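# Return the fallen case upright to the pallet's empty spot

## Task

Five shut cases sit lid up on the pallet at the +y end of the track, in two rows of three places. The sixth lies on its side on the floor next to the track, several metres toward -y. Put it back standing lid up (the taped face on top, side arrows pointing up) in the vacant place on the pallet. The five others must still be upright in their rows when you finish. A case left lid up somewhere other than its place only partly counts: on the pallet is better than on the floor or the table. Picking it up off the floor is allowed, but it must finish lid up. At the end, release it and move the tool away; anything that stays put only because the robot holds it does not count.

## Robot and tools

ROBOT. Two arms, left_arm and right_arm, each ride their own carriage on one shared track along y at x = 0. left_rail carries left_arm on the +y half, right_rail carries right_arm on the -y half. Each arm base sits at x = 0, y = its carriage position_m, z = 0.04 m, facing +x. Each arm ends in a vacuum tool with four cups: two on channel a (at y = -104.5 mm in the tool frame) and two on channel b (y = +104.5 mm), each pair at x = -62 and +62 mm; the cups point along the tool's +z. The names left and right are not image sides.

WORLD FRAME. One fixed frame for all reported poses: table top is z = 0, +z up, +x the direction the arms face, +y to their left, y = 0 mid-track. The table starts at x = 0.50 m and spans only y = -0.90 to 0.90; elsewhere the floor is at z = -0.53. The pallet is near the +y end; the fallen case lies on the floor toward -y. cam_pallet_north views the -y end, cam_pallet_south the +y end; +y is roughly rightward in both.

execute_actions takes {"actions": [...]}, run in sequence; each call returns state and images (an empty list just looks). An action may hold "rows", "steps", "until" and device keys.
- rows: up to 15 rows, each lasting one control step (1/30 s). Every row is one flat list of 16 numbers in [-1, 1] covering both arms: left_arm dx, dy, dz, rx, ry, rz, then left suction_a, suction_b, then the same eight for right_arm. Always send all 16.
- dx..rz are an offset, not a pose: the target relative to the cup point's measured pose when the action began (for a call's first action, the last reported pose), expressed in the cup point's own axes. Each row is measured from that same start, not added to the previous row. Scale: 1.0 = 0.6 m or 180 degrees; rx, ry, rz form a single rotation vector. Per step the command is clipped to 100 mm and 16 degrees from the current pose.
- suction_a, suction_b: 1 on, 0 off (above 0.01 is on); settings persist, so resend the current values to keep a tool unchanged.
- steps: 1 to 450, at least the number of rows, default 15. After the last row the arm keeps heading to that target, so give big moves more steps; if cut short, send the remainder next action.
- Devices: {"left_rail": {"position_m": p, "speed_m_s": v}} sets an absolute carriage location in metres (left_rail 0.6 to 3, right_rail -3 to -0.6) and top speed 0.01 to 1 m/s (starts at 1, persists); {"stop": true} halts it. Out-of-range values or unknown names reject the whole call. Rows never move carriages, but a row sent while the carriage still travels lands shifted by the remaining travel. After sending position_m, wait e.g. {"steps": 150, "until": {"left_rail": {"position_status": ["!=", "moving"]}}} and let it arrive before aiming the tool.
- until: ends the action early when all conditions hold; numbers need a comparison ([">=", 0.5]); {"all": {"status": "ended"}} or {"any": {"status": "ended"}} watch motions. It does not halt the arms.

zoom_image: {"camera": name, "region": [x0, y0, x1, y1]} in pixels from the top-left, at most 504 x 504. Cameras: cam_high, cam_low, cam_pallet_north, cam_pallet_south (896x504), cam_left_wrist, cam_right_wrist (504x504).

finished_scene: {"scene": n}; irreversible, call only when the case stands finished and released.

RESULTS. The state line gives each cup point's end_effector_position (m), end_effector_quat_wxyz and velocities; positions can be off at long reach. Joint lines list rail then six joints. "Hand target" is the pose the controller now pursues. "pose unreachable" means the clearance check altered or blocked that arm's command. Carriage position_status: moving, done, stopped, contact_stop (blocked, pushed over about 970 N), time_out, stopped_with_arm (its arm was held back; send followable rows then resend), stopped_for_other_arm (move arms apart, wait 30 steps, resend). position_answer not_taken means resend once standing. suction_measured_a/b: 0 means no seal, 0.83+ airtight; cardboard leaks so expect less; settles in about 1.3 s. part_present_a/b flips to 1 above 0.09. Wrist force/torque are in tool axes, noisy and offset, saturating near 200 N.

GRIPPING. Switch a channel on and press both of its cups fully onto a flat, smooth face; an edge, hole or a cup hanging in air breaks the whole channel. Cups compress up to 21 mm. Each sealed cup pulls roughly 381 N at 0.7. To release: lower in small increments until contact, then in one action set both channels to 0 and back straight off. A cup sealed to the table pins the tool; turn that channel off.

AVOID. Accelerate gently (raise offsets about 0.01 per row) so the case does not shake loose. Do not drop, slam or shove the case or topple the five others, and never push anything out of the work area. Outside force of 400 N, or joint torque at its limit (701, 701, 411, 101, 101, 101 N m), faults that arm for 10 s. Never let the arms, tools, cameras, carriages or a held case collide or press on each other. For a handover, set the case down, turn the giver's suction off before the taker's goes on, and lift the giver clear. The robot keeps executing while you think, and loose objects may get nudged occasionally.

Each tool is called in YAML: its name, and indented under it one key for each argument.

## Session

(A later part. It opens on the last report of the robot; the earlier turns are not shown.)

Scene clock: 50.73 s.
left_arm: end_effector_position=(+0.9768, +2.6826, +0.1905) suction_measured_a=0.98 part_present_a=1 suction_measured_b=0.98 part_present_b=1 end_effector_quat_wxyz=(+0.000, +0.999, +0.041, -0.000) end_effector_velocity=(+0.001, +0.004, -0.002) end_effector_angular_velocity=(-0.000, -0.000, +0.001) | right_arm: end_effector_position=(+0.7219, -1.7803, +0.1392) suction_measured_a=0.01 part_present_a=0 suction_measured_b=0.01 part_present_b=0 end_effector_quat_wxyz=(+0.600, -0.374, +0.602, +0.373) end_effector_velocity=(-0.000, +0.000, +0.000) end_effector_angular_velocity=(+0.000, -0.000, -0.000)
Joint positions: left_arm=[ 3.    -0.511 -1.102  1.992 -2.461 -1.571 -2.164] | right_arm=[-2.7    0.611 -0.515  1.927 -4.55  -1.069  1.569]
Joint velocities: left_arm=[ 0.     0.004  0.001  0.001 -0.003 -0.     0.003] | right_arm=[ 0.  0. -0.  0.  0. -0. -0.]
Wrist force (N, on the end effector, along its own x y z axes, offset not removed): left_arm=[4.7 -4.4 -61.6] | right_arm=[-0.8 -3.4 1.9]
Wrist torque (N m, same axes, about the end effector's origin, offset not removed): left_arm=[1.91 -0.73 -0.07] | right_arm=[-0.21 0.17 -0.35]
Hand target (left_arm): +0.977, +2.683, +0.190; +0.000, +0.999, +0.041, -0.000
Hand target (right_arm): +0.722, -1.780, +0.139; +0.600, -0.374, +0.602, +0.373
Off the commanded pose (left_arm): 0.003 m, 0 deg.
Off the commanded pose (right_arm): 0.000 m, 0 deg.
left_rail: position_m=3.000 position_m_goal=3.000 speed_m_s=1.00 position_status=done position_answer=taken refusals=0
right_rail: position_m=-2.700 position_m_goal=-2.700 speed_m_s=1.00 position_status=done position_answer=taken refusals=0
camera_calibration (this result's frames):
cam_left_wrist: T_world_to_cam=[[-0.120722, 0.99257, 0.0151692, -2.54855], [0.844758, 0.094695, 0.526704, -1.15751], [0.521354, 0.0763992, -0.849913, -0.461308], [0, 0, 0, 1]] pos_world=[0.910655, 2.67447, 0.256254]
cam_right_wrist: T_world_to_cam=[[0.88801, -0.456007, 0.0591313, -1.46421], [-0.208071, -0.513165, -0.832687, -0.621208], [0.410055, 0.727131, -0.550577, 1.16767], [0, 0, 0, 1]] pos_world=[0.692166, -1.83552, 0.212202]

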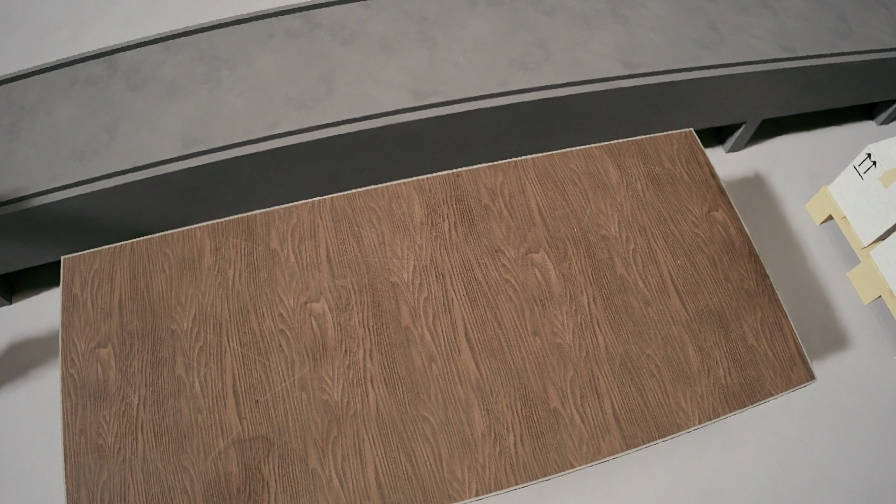

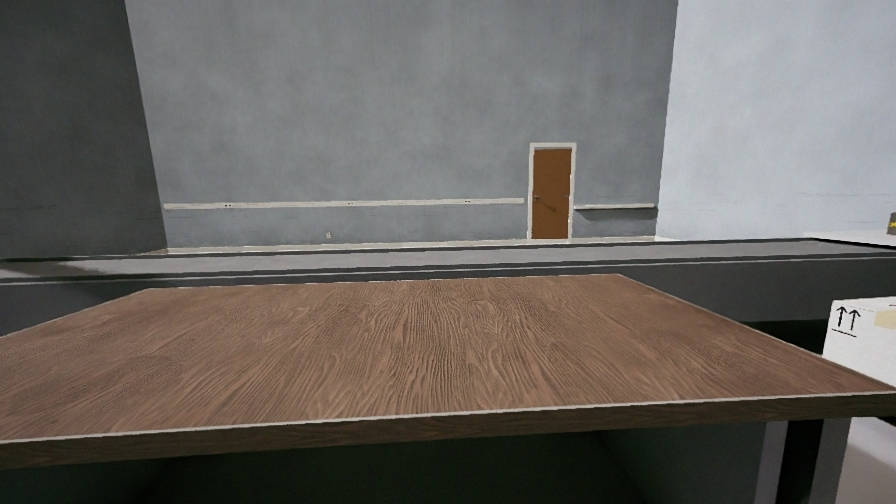

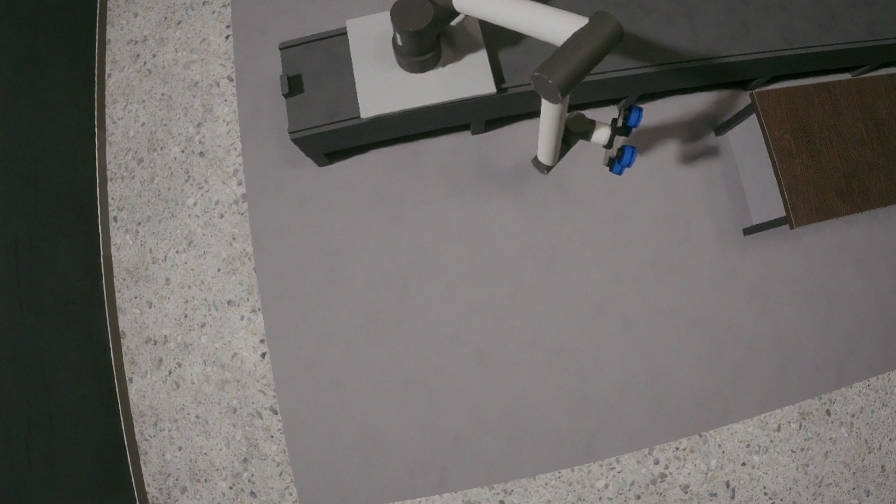

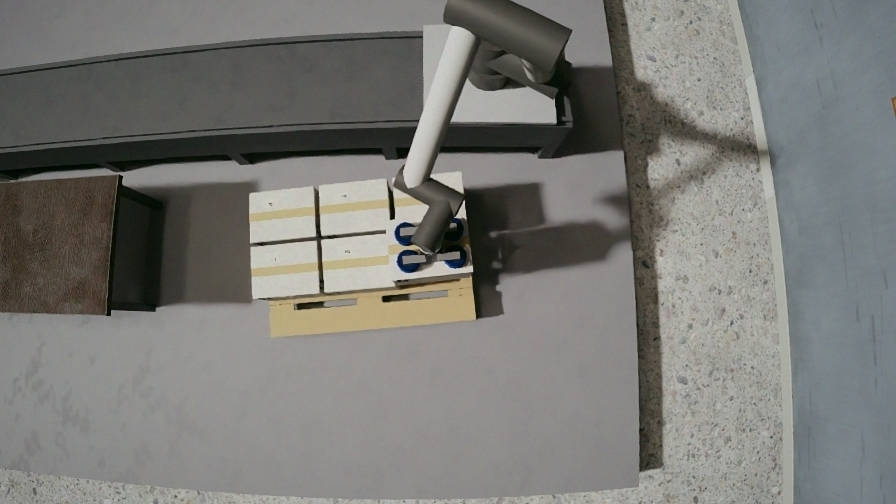

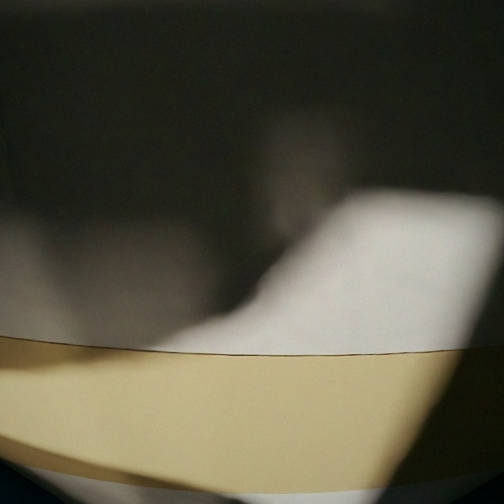

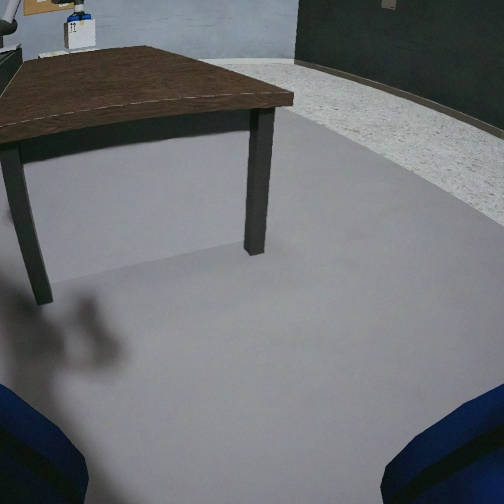

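execute_actions:
  actions:
    - {"rows": [[0.002,-0.007,0.0151,0,0,0.0012,1,1,0,0,0,0,0,0,0,0],[0.004,-0.014,0.0353,0,0,0.0025,1,1,0,0,0,0,0,0,0,0],[0.006,-0.021,0.0605,0,0,0.0038,1,1,0,0,0,0,0,0,0,0],[0.0073,-0.0278,0.0908,0,0,0.005,1,1,0,0,0,0,0,0,0,0],[0.0073,-0.0278,0.1261,0,0,0.005,1,1,0,0,0,0,0,0,0,0],[0.0073,-0.0278,0.1664,0,0,0.005,1,1,0,0,0,0,0,0,0,0],[0.0073,-0.0278,0.2118,0,0,0.005,1,1,0,0,0,0,0,0,0,0],[0.0073,-0.0278,0.2622,0,0,0.005,1,1,0,0,0,0,0,0,0,0],[0.0073,-0.0278,0.3126,0,0,0.005,1,1,0,0,0,0,0,0,0,0],[0.0073,-0.0278,0.3630,0,0,0.005,1,1,0,0,0,0,0,0,0,0],[0.0073,-0.0278,0.4134,0,0,0.005,1,1,0,0,0,0,0,0,0,0],[0.0073,-0.0278,0.4588,0,0,0.005,1,1,0,0,0,0,0,0,0,0],[0.0073,-0.0278,0.5042,0,0,0.005,1,1,0,0,0,0,0,0,0,0]], "steps": 21}

Scene clock: 54.53 s.
left_arm: end_effector_position=(+0.9721, +2.7023, -0.0691) suction_measured_a=0.98 part_present_a=1 suction_measured_b=0.98 part_present_b=1 end_effector_quat_wxyz=(-0.001, +0.999, +0.033, -0.003) end_effector_velocity=(+0.023, -0.005, -0.325) end_effector_angular_velocity=(-0.006, -0.012, -0.001) | right_arm: end_effector_position=(+0.7219, -1.7803, +0.1392) suction_measured_a=0.01 part_present_a=0 suction_measured_b=0.01 part_present_b=0 end_effector_quat_wxyz=(+0.600, -0.374, +0.602, +0.373) end_effector_velocity=(+0.000, -0.000, +0.000) end_effector_angular_velocity=(+0.000, -0.000, +0.000)
Joint positions: left_arm=[ 3.    -0.496 -0.817  2.039 -2.786 -1.571 -2.134] | right_arm=[-2.7    0.611 -0.515  1.927 -4.55  -1.069  1.569]
Joint velocities: left_arm=[ 0.     0.007  0.408 -0.063 -0.358  0.     0.008] | right_arm=[ 0. -0. -0.  0. -0.  0.  0.]
Wrist force (N, on the end effector, along its own x y z axes, offset not removed): left_arm=[-2.9 -2.2 -34.2] | right_arm=[0.3 -6.2 1.4]
Wrist torque (N m, same axes, about the end effector's origin, offset not removed): left_arm=[3.64 -1.05 0.16] | right_arm=[-0.65 0.01 -0.36]
Hand target (left_arm): +0.977, +2.701, -0.110; -0.000, +0.999, +0.033, -0.001
Hand target (right_arm): +0.722, -1.780, +0.139; +0.600, -0.374, +0.602, +0.373
Off the commanded pose (left_arm): 0.044 m, 0 deg.
Off the commanded pose (right_arm): 0.000 m, 0 deg.
left_rail: position_m=3.000 position_m_goal=3.000 speed_m_s=1.00 position_status=done position_answer=taken refusals=0
right_rail: position_m=-2.700 position_m_goal=-2.700 speed_m_s=1.00 position_status=done position_answer=taken refusals=0
camera_calibration (this result's frames):
cam_left_wrist: T_world_to_cam=[[-0.10521, 0.994279, 0.0184368, -2.5842], [0.84886, 0.0801339, 0.522509, -0.983627], [0.518042, 0.0706236, -0.852434, -0.662263], [0, 0, 0, 1]] pos_world=[0.906157, 2.69501, -0.00293715]
cam_right_wrist: T_world_to_cam=[[0.88801, -0.456006, 0.0591313, -1.46421], [-0.20807, -0.513165, -0.832688, -0.621208], [0.410055, 0.727131, -0.550577, 1.16767], [0, 0, 0, 1]] pos_world=[0.692165, -1.83552, 0.212202]

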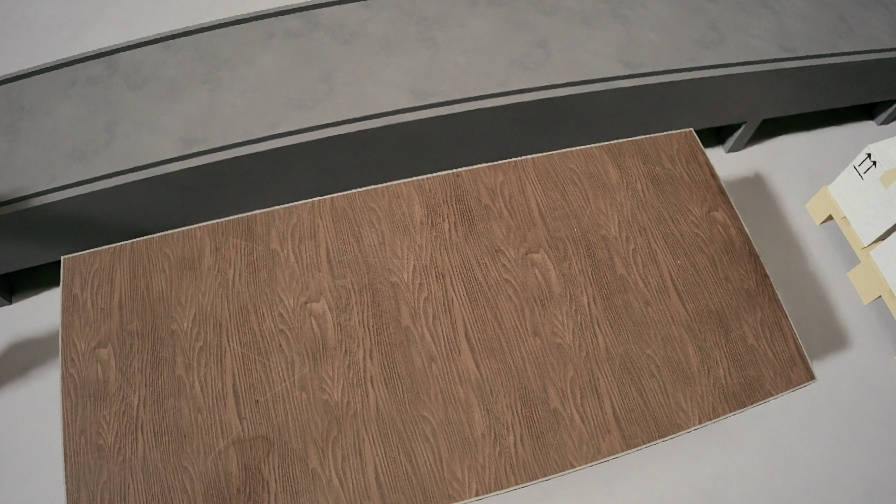

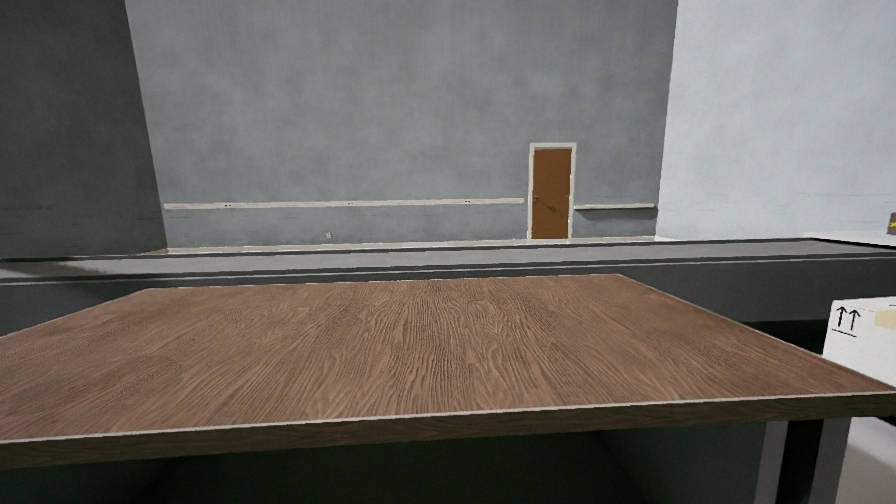

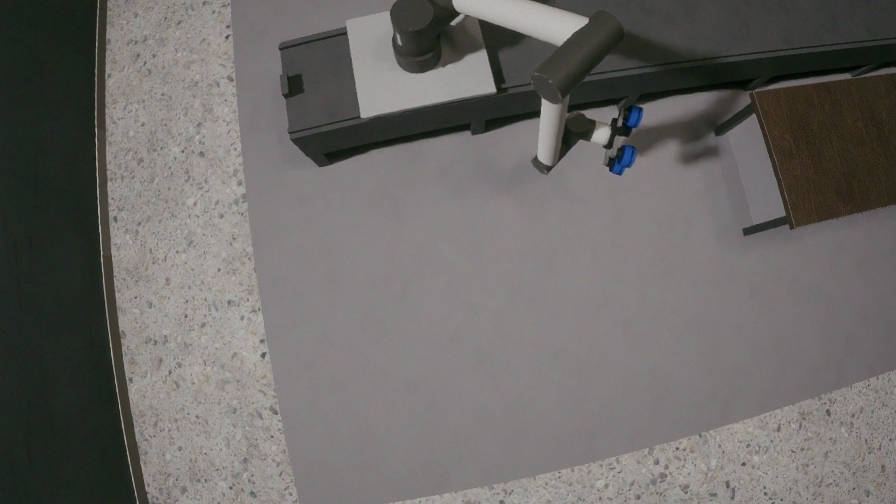

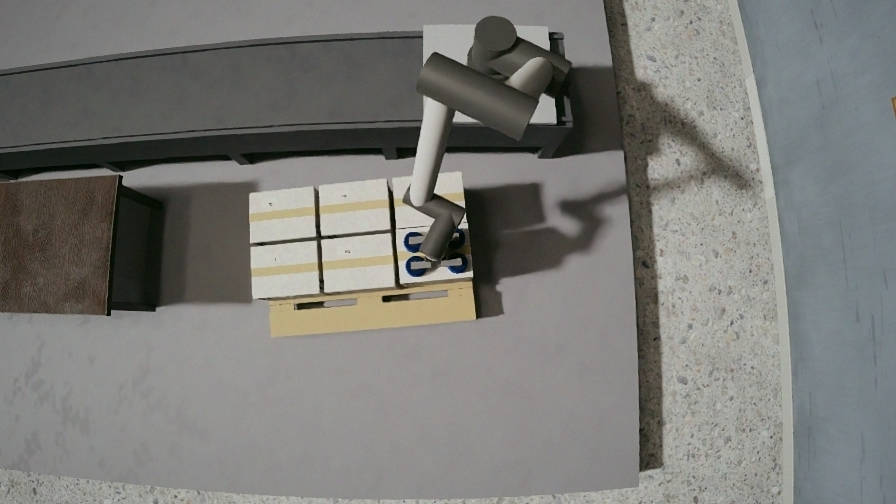

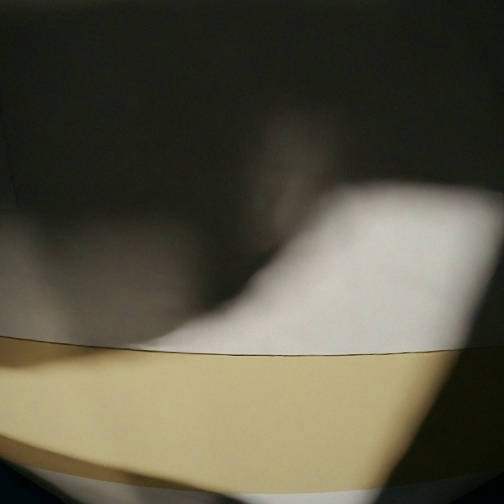

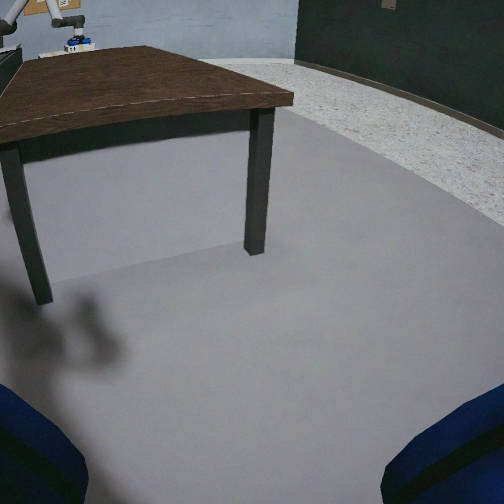

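execute_actions:
  actions: []

zoom_image:
  camera: "cam_pallet_south"
  region: [380, 205, 485, 310]

Scene clock: 54.93 s.
left_arm: end_effector_position=(+0.9767, +2.7009, -0.1082) suction_measured_a=0.98 part_present_a=1 suction_measured_b=0.98 part_present_b=1 end_effector_quat_wxyz=(-0.000, +0.999, +0.033, -0.001) end_effector_velocity=(+0.001, -0.000, -0.013) end_effector_angular_velocity=(-0.001, -0.001, -0.000) | right_arm: end_effector_position=(+0.7219, -1.7803, +0.1392) suction_measured_a=0.01 part_present_a=0 suction_measured_b=0.01 part_present_b=0 end_effector_quat_wxyz=(+0.600, -0.374, +0.602, +0.373) end_effector_velocity=(-0.000, -0.000, -0.000) end_effector_angular_velocity=(-0.000, +0.000, +0.000)
Joint positions: left_arm=[ 3.    -0.495 -0.767  2.028 -2.83  -1.571 -2.133] | right_arm=[-2.7    0.611 -0.515  1.927 -4.55  -1.069  1.569]
Joint velocities: left_arm=[ 0.     0.     0.017 -0.004 -0.014  0.     0.   ] | right_arm=[ 0. -0.  0. -0. -0.  0.  0.]
Wrist force (N, on the end effector, along its own x y z axes, offset not removed): left_arm=[-0.4 -1.2 -58.1] | right_arm=[-1.0 -4.8 0.0]
Wrist torque (N m, same axes, about the end effector's origin, offset not removed): left_arm=[2.67 0.00 0.06] | right_arm=[-0.43 0.19 -0.40]
Hand target (left_arm): +0.977, +2.701, -0.110; -0.000, +0.999, +0.033, -0.001
Hand target (right_arm): +0.722, -1.780, +0.139; +0.600, -0.374, +0.602, +0.373
Off the commanded pose (left_arm): 0.005 m, 0 deg.
Off the commanded pose (right_arm): 0.000 m, 0 deg.
left_rail: position_m=3.000 position_m_goal=3.000 speed_m_s=1.00 position_status=done position_answer=taken refusals=0
right_rail: position_m=-2.700 position_m_goal=-2.700 speed_m_s=1.00 position_status=done position_answer=taken refusals=0
camera_calibration (this result's frames):
cam_left_wrist: T_world_to_cam=[[-0.105129, 0.99433, 0.0159901, -2.58213], [0.846881, 0.0810876, 0.525564, -0.967238], [0.521288, 0.0687936, -0.850604, -0.695981], [0, 0, 0, 1]] pos_world=[0.910485, 2.6938, -0.0423705]
cam_right_wrist: T_world_to_cam=[[0.88801, -0.456007, 0.0591311, -1.46421], [-0.208071, -0.513165, -0.832687, -0.621208], [0.410055, 0.727131, -0.550577, 1.16767], [0, 0, 0, 1]] pos_world=[0.692166, -1.83552, 0.212202]

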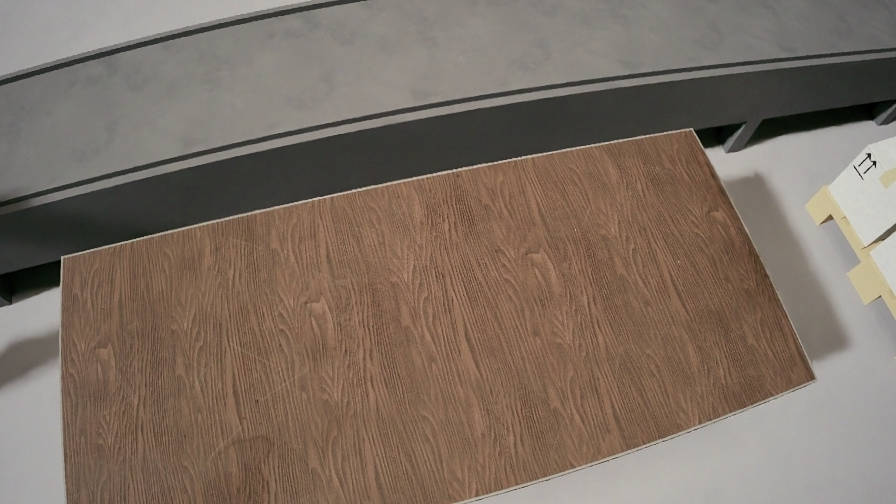

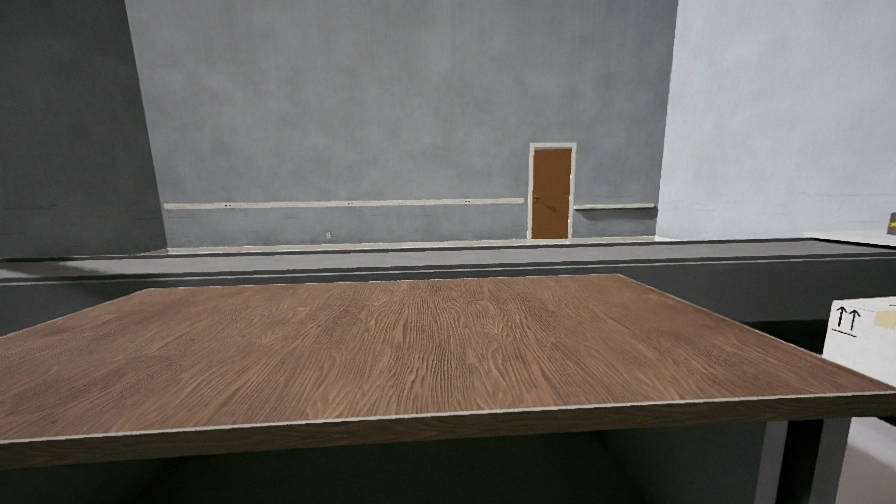

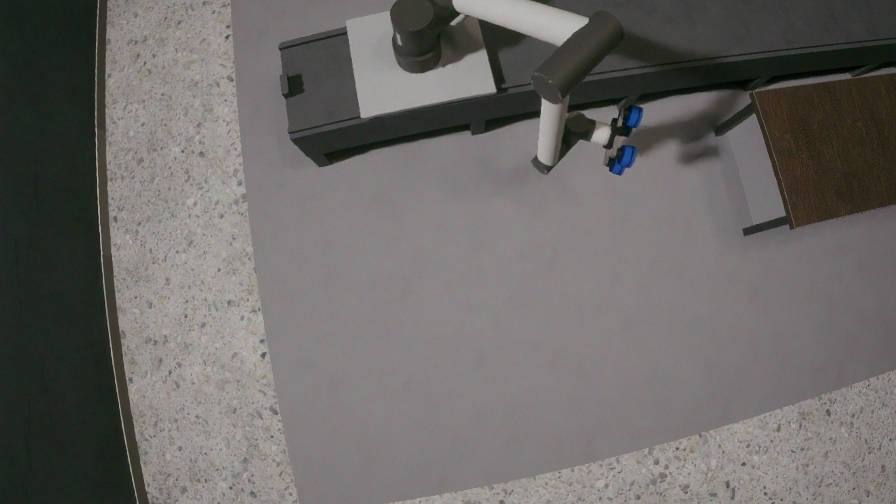

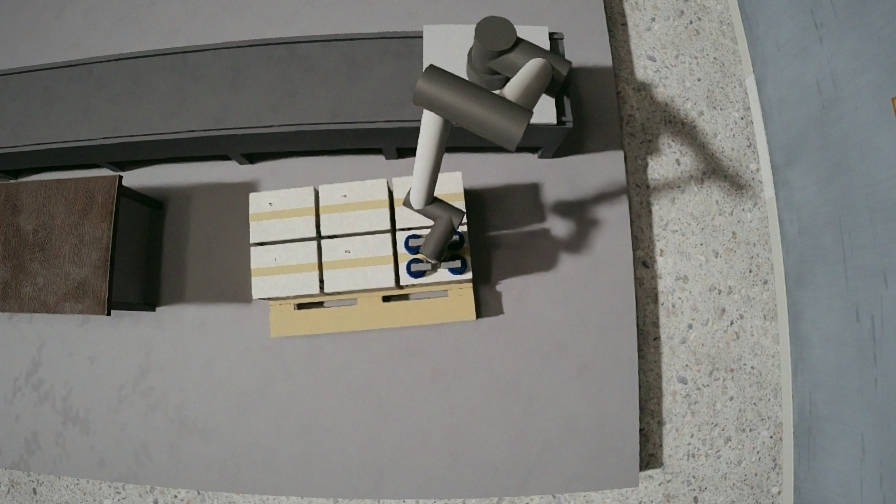

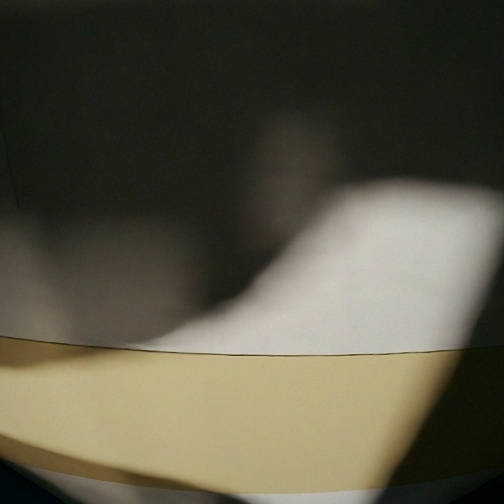

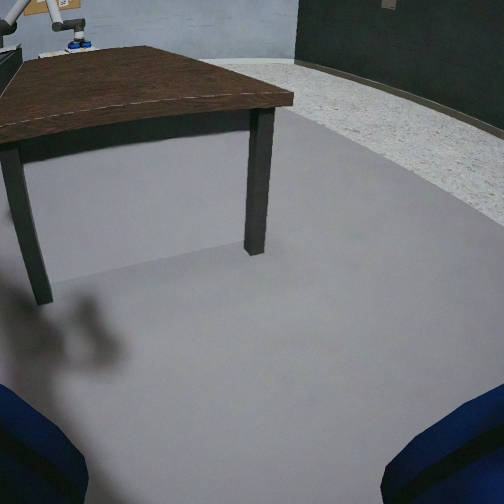

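Region (380, 205, 485, 310) of cam_pallet_south's 896x504 image, scaled by 4.800, with more detail than that image has.

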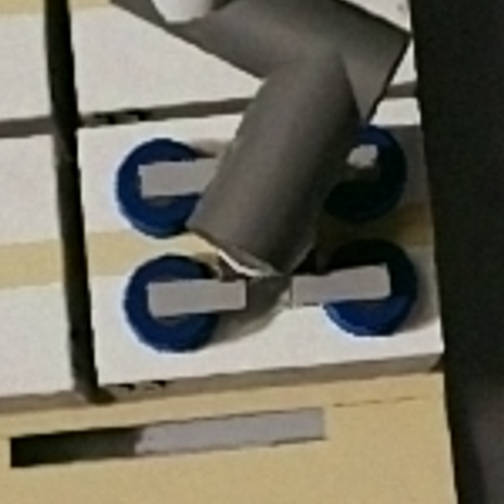

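execute_actions:
  actions:
    - {"rows": [[0.0035,-0.0031,0.0138,0,0.0006,0,1,1,0,0,0,0,0,0,0,0]], "steps": 1}

Scene clock: 55.37 s.
left_arm: end_effector_position=(+0.9768, +2.7009, -0.1100) suction_measured_a=0.98 part_present_a=1 suction_measured_b=0.98 part_present_b=1 end_effector_quat_wxyz=(-0.000, +0.999, +0.033, -0.001) end_effector_velocity=(+0.004, +0.004, -0.012) end_effector_angular_velocity=(-0.001, -0.004, -0.000) | right_arm: end_effector_position=(+0.7219, -1.7803, +0.1392) suction_measured_a=0.01 part_present_a=0 suction_measured_b=0.01 part_present_b=0 end_effector_quat_wxyz=(+0.600, -0.374, +0.602, +0.373) end_effector_velocity=(-0.000, +0.000, -0.000) end_effector_angular_velocity=(-0.000, +0.000, +0.000)
Joint positions: left_arm=[ 3.    -0.495 -0.765  2.028 -2.832 -1.571 -2.132] | right_arm=[-2.7    0.611 -0.515  1.927 -4.55  -1.069  1.569]
Joint velocities: left_arm=[ 0.     0.005  0.017 -0.004 -0.016  0.001  0.005] | right_arm=[ 0. -0.  0. -0.  0.  0. -0.]
Wrist force (N, on the end effector, along its own x y z axes, offset not removed): left_arm=[2.0 1.5 -52.6] | right_arm=[-2.0 -4.3 1.7]
Wrist torque (N m, same axes, about the end effector's origin, offset not removed): left_arm=[2.87 -0.71 -0.05] | right_arm=[-0.31 0.29 -0.37]
Hand target (left_arm): +0.979, +2.703, -0.116; -0.000, +0.999, +0.033, +0.000
Hand target (right_arm): +0.722, -1.780, +0.139; +0.600, -0.374, +0.602, +0.373
Off the commanded pose (left_arm): 0.007 m, 0 deg.
Off the commanded pose (right_arm): 0.000 m, 0 deg.
left_rail: position_m=3.000 position_m_goal=3.000 speed_m_s=1.00 position_status=done position_answer=taken refusals=0
right_rail: position_m=-2.700 position_m_goal=-2.700 speed_m_s=1.00 position_status=done position_answer=taken refusals=0
camera_calibration (this result's frames):
cam_left_wrist: T_world_to_cam=[[-0.10512, 0.994331, 0.0160012, -2.58212], [0.846819, 0.0810663, 0.525667, -0.96633], [0.52139, 0.0688084, -0.85054, -0.697682], [0, 0, 0, 1]] pos_world=[0.910638, 2.69382, -0.0441215]
cam_right_wrist: T_world_to_cam=[[0.88801, -0.456006, 0.0591314, -1.46421], [-0.20807, -0.513165, -0.832688, -0.621208], [0.410055, 0.727131, -0.550577, 1.16767], [0, 0, 0, 1]] pos_world=[0.692166, -1.83552, 0.212202]

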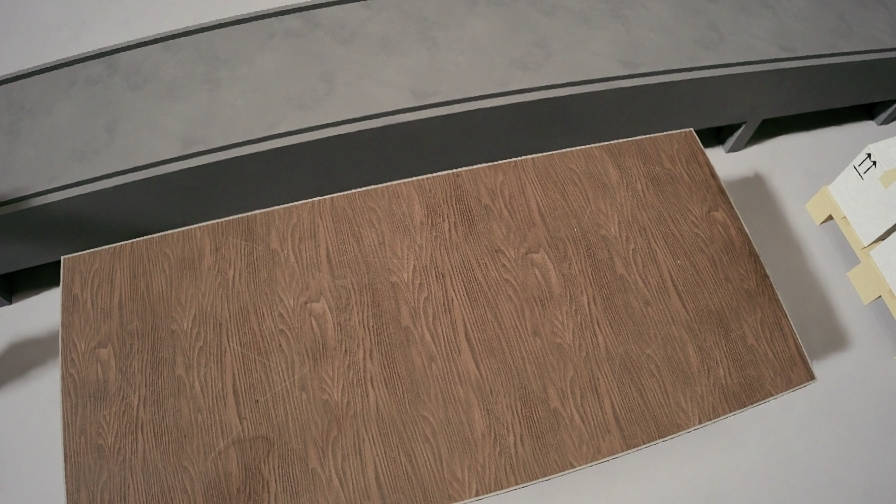

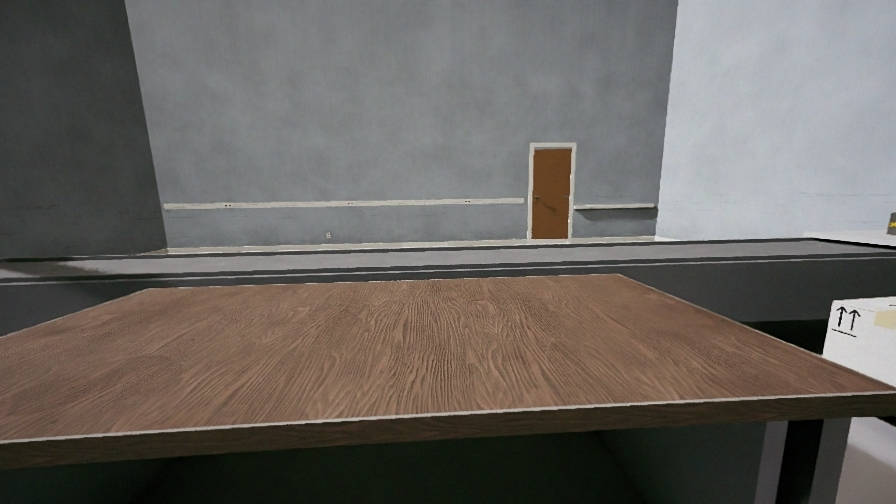

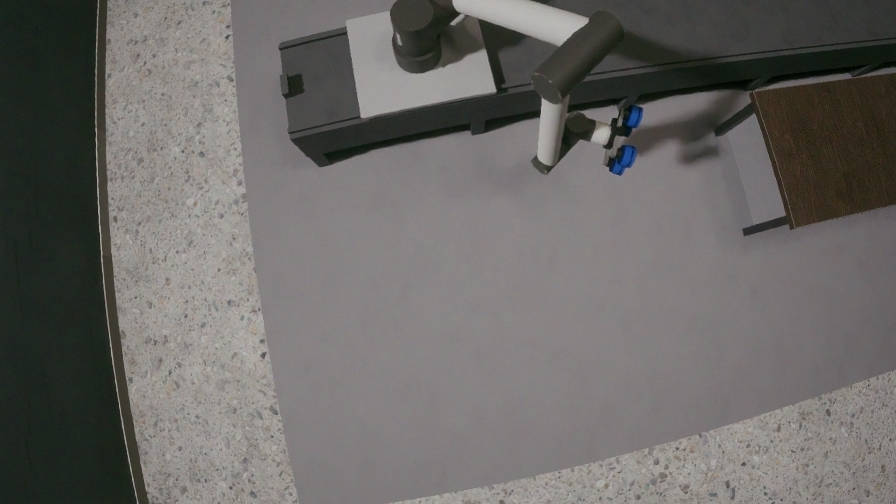

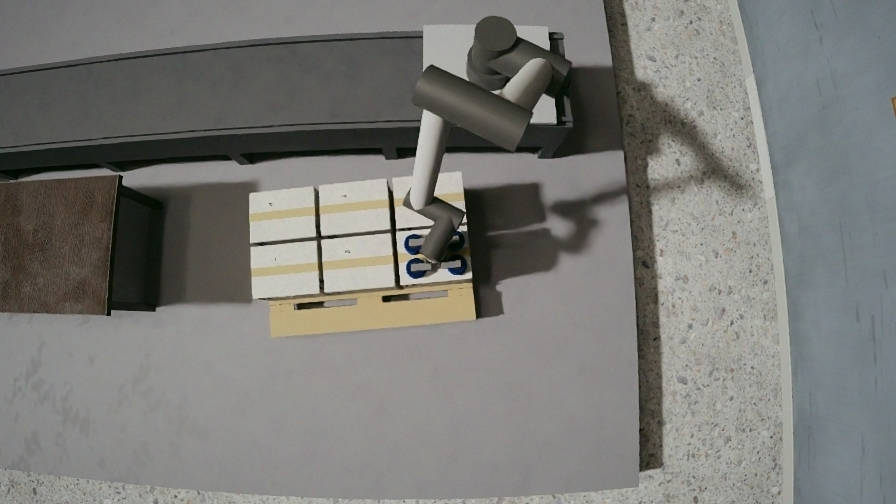

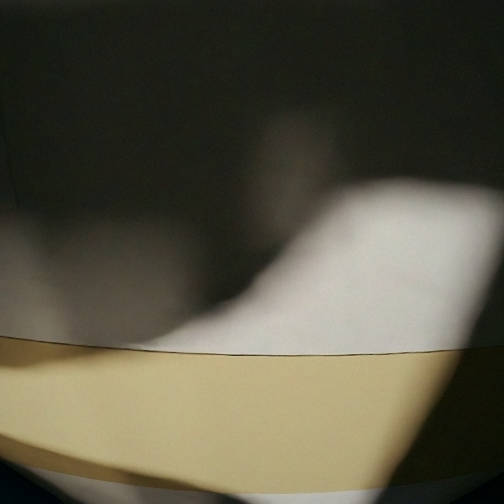

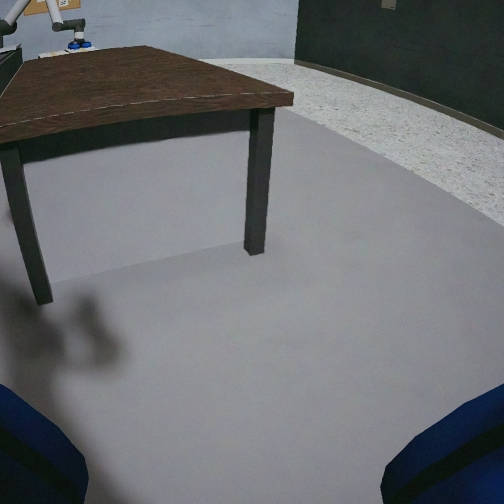

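execute_actions:
  actions: []

Scene clock: 55.80 s.
left_arm: end_effector_position=(+0.9785, +2.7029, -0.1163) suction_measured_a=0.98 part_present_a=1 suction_measured_b=0.98 part_present_b=1 end_effector_quat_wxyz=(-0.000, +0.999, +0.033, +0.000) end_effector_velocity=(+0.001, +0.001, -0.002) end_effector_angular_velocity=(+0.000, -0.001, -0.000) | right_arm: end_effector_position=(+0.7219, -1.7803, +0.1392) suction_measured_a=0.01 part_present_a=0 suction_measured_b=0.01 part_present_b=0 end_effector_quat_wxyz=(+0.600, -0.374, +0.602, +0.373) end_effector_velocity=(+0.000, +0.000, +0.000) end_effector_angular_velocity=(+0.000, -0.000, -0.000)
Joint positions: left_arm=[ 3.    -0.493 -0.756  2.026 -2.84  -1.57  -2.13 ] | right_arm=[-2.7    0.611 -0.515  1.927 -4.55  -1.069  1.569]
Joint velocities: left_arm=[ 0.     0.001  0.002 -0.001 -0.002  0.     0.001] | right_arm=[ 0.  0. -0.  0. -0. -0. -0.]
Wrist force (N, on the end effector, along its own x y z axes, offset not removed): left_arm=[1.4 -9.7 -59.7] | right_arm=[-1.5 -3.0 3.1]
Wrist torque (N m, same axes, about the end effector's origin, offset not removed): left_arm=[1.25 -0.28 0.17] | right_arm=[-0.15 0.25 -0.31]
Hand target (left_arm): +0.979, +2.703, -0.116; -0.000, +0.999, +0.033, +0.000
Hand target (right_arm): +0.722, -1.780, +0.139; +0.600, -0.374, +0.602, +0.373
Off the commanded pose (left_arm): 0.000 m, 0 deg.
Off the commanded pose (right_arm): 0.000 m, 0 deg.
left_rail: position_m=3.000 position_m_goal=3.000 speed_m_s=1.00 position_status=done position_answer=taken refusals=0
right_rail: position_m=-2.700 position_m_goal=-2.700 speed_m_s=1.00 position_status=done position_answer=taken refusals=0
camera_calibration (this result's frames):
cam_left_wrist: T_world_to_cam=[[-0.105166, 0.994327, 0.0159511, -2.58371], [0.845946, 0.0810168, 0.527079, -0.963466], [0.522796, 0.0689245, -0.849667, -0.705614], [0, 0, 0, 1]] pos_world=[0.912214, 2.69574, -0.0505014]
cam_right_wrist: T_world_to_cam=[[0.88801, -0.456006, 0.0591312, -1.46421], [-0.208071, -0.513165, -0.832687, -0.621208], [0.410055, 0.727131, -0.550577, 1.16767], [0, 0, 0, 1]] pos_world=[0.692166, -1.83552, 0.212202]

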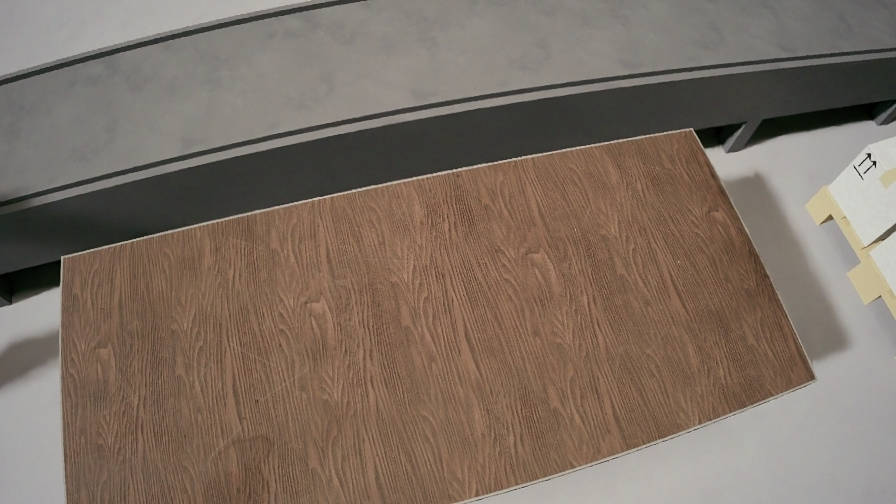

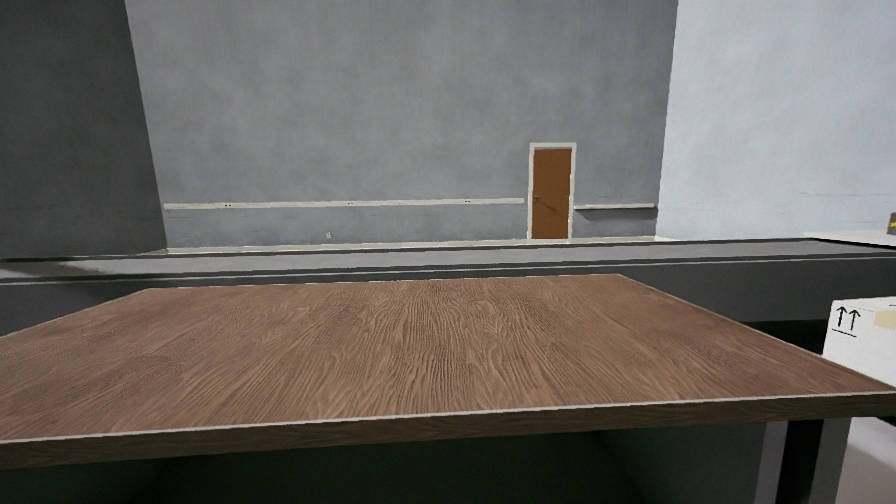

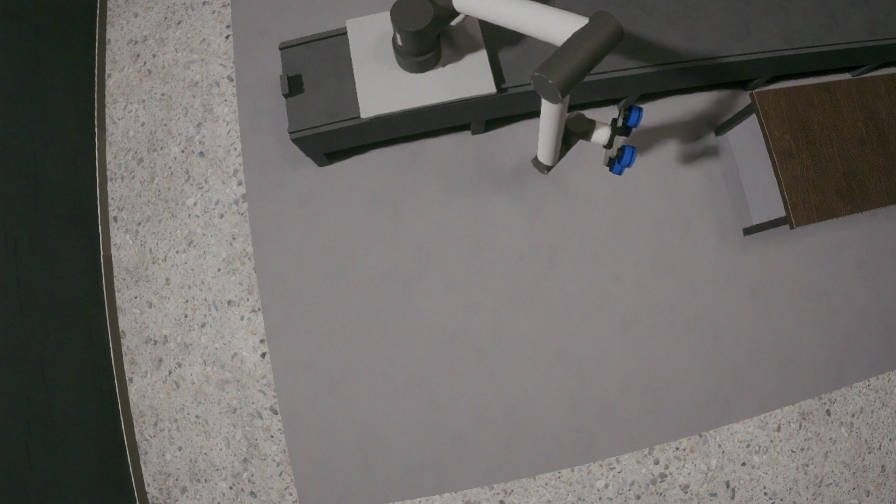

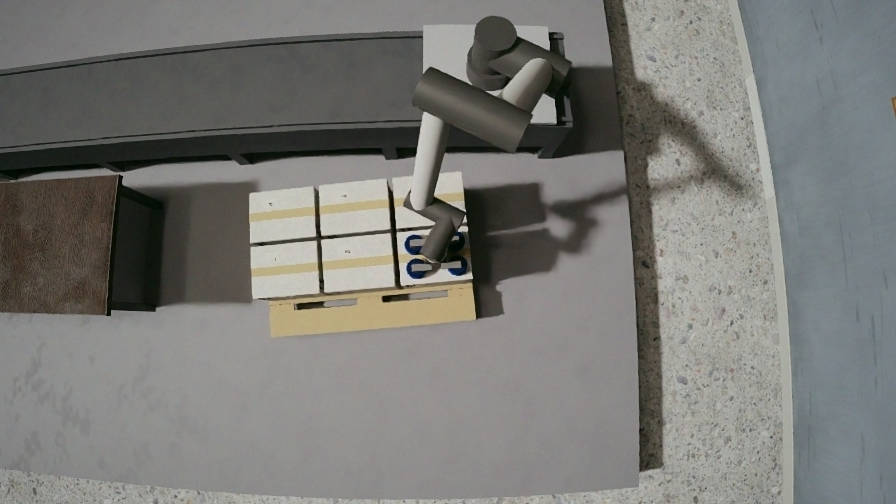

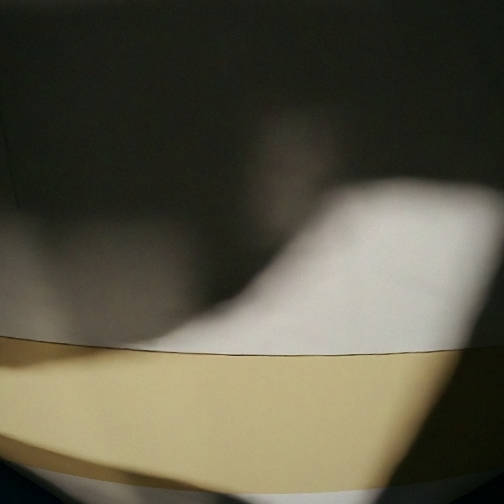

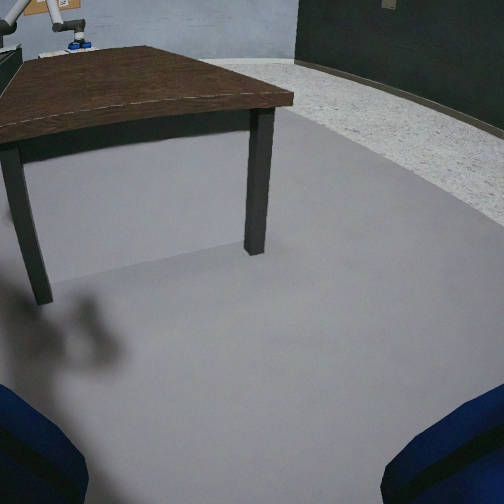

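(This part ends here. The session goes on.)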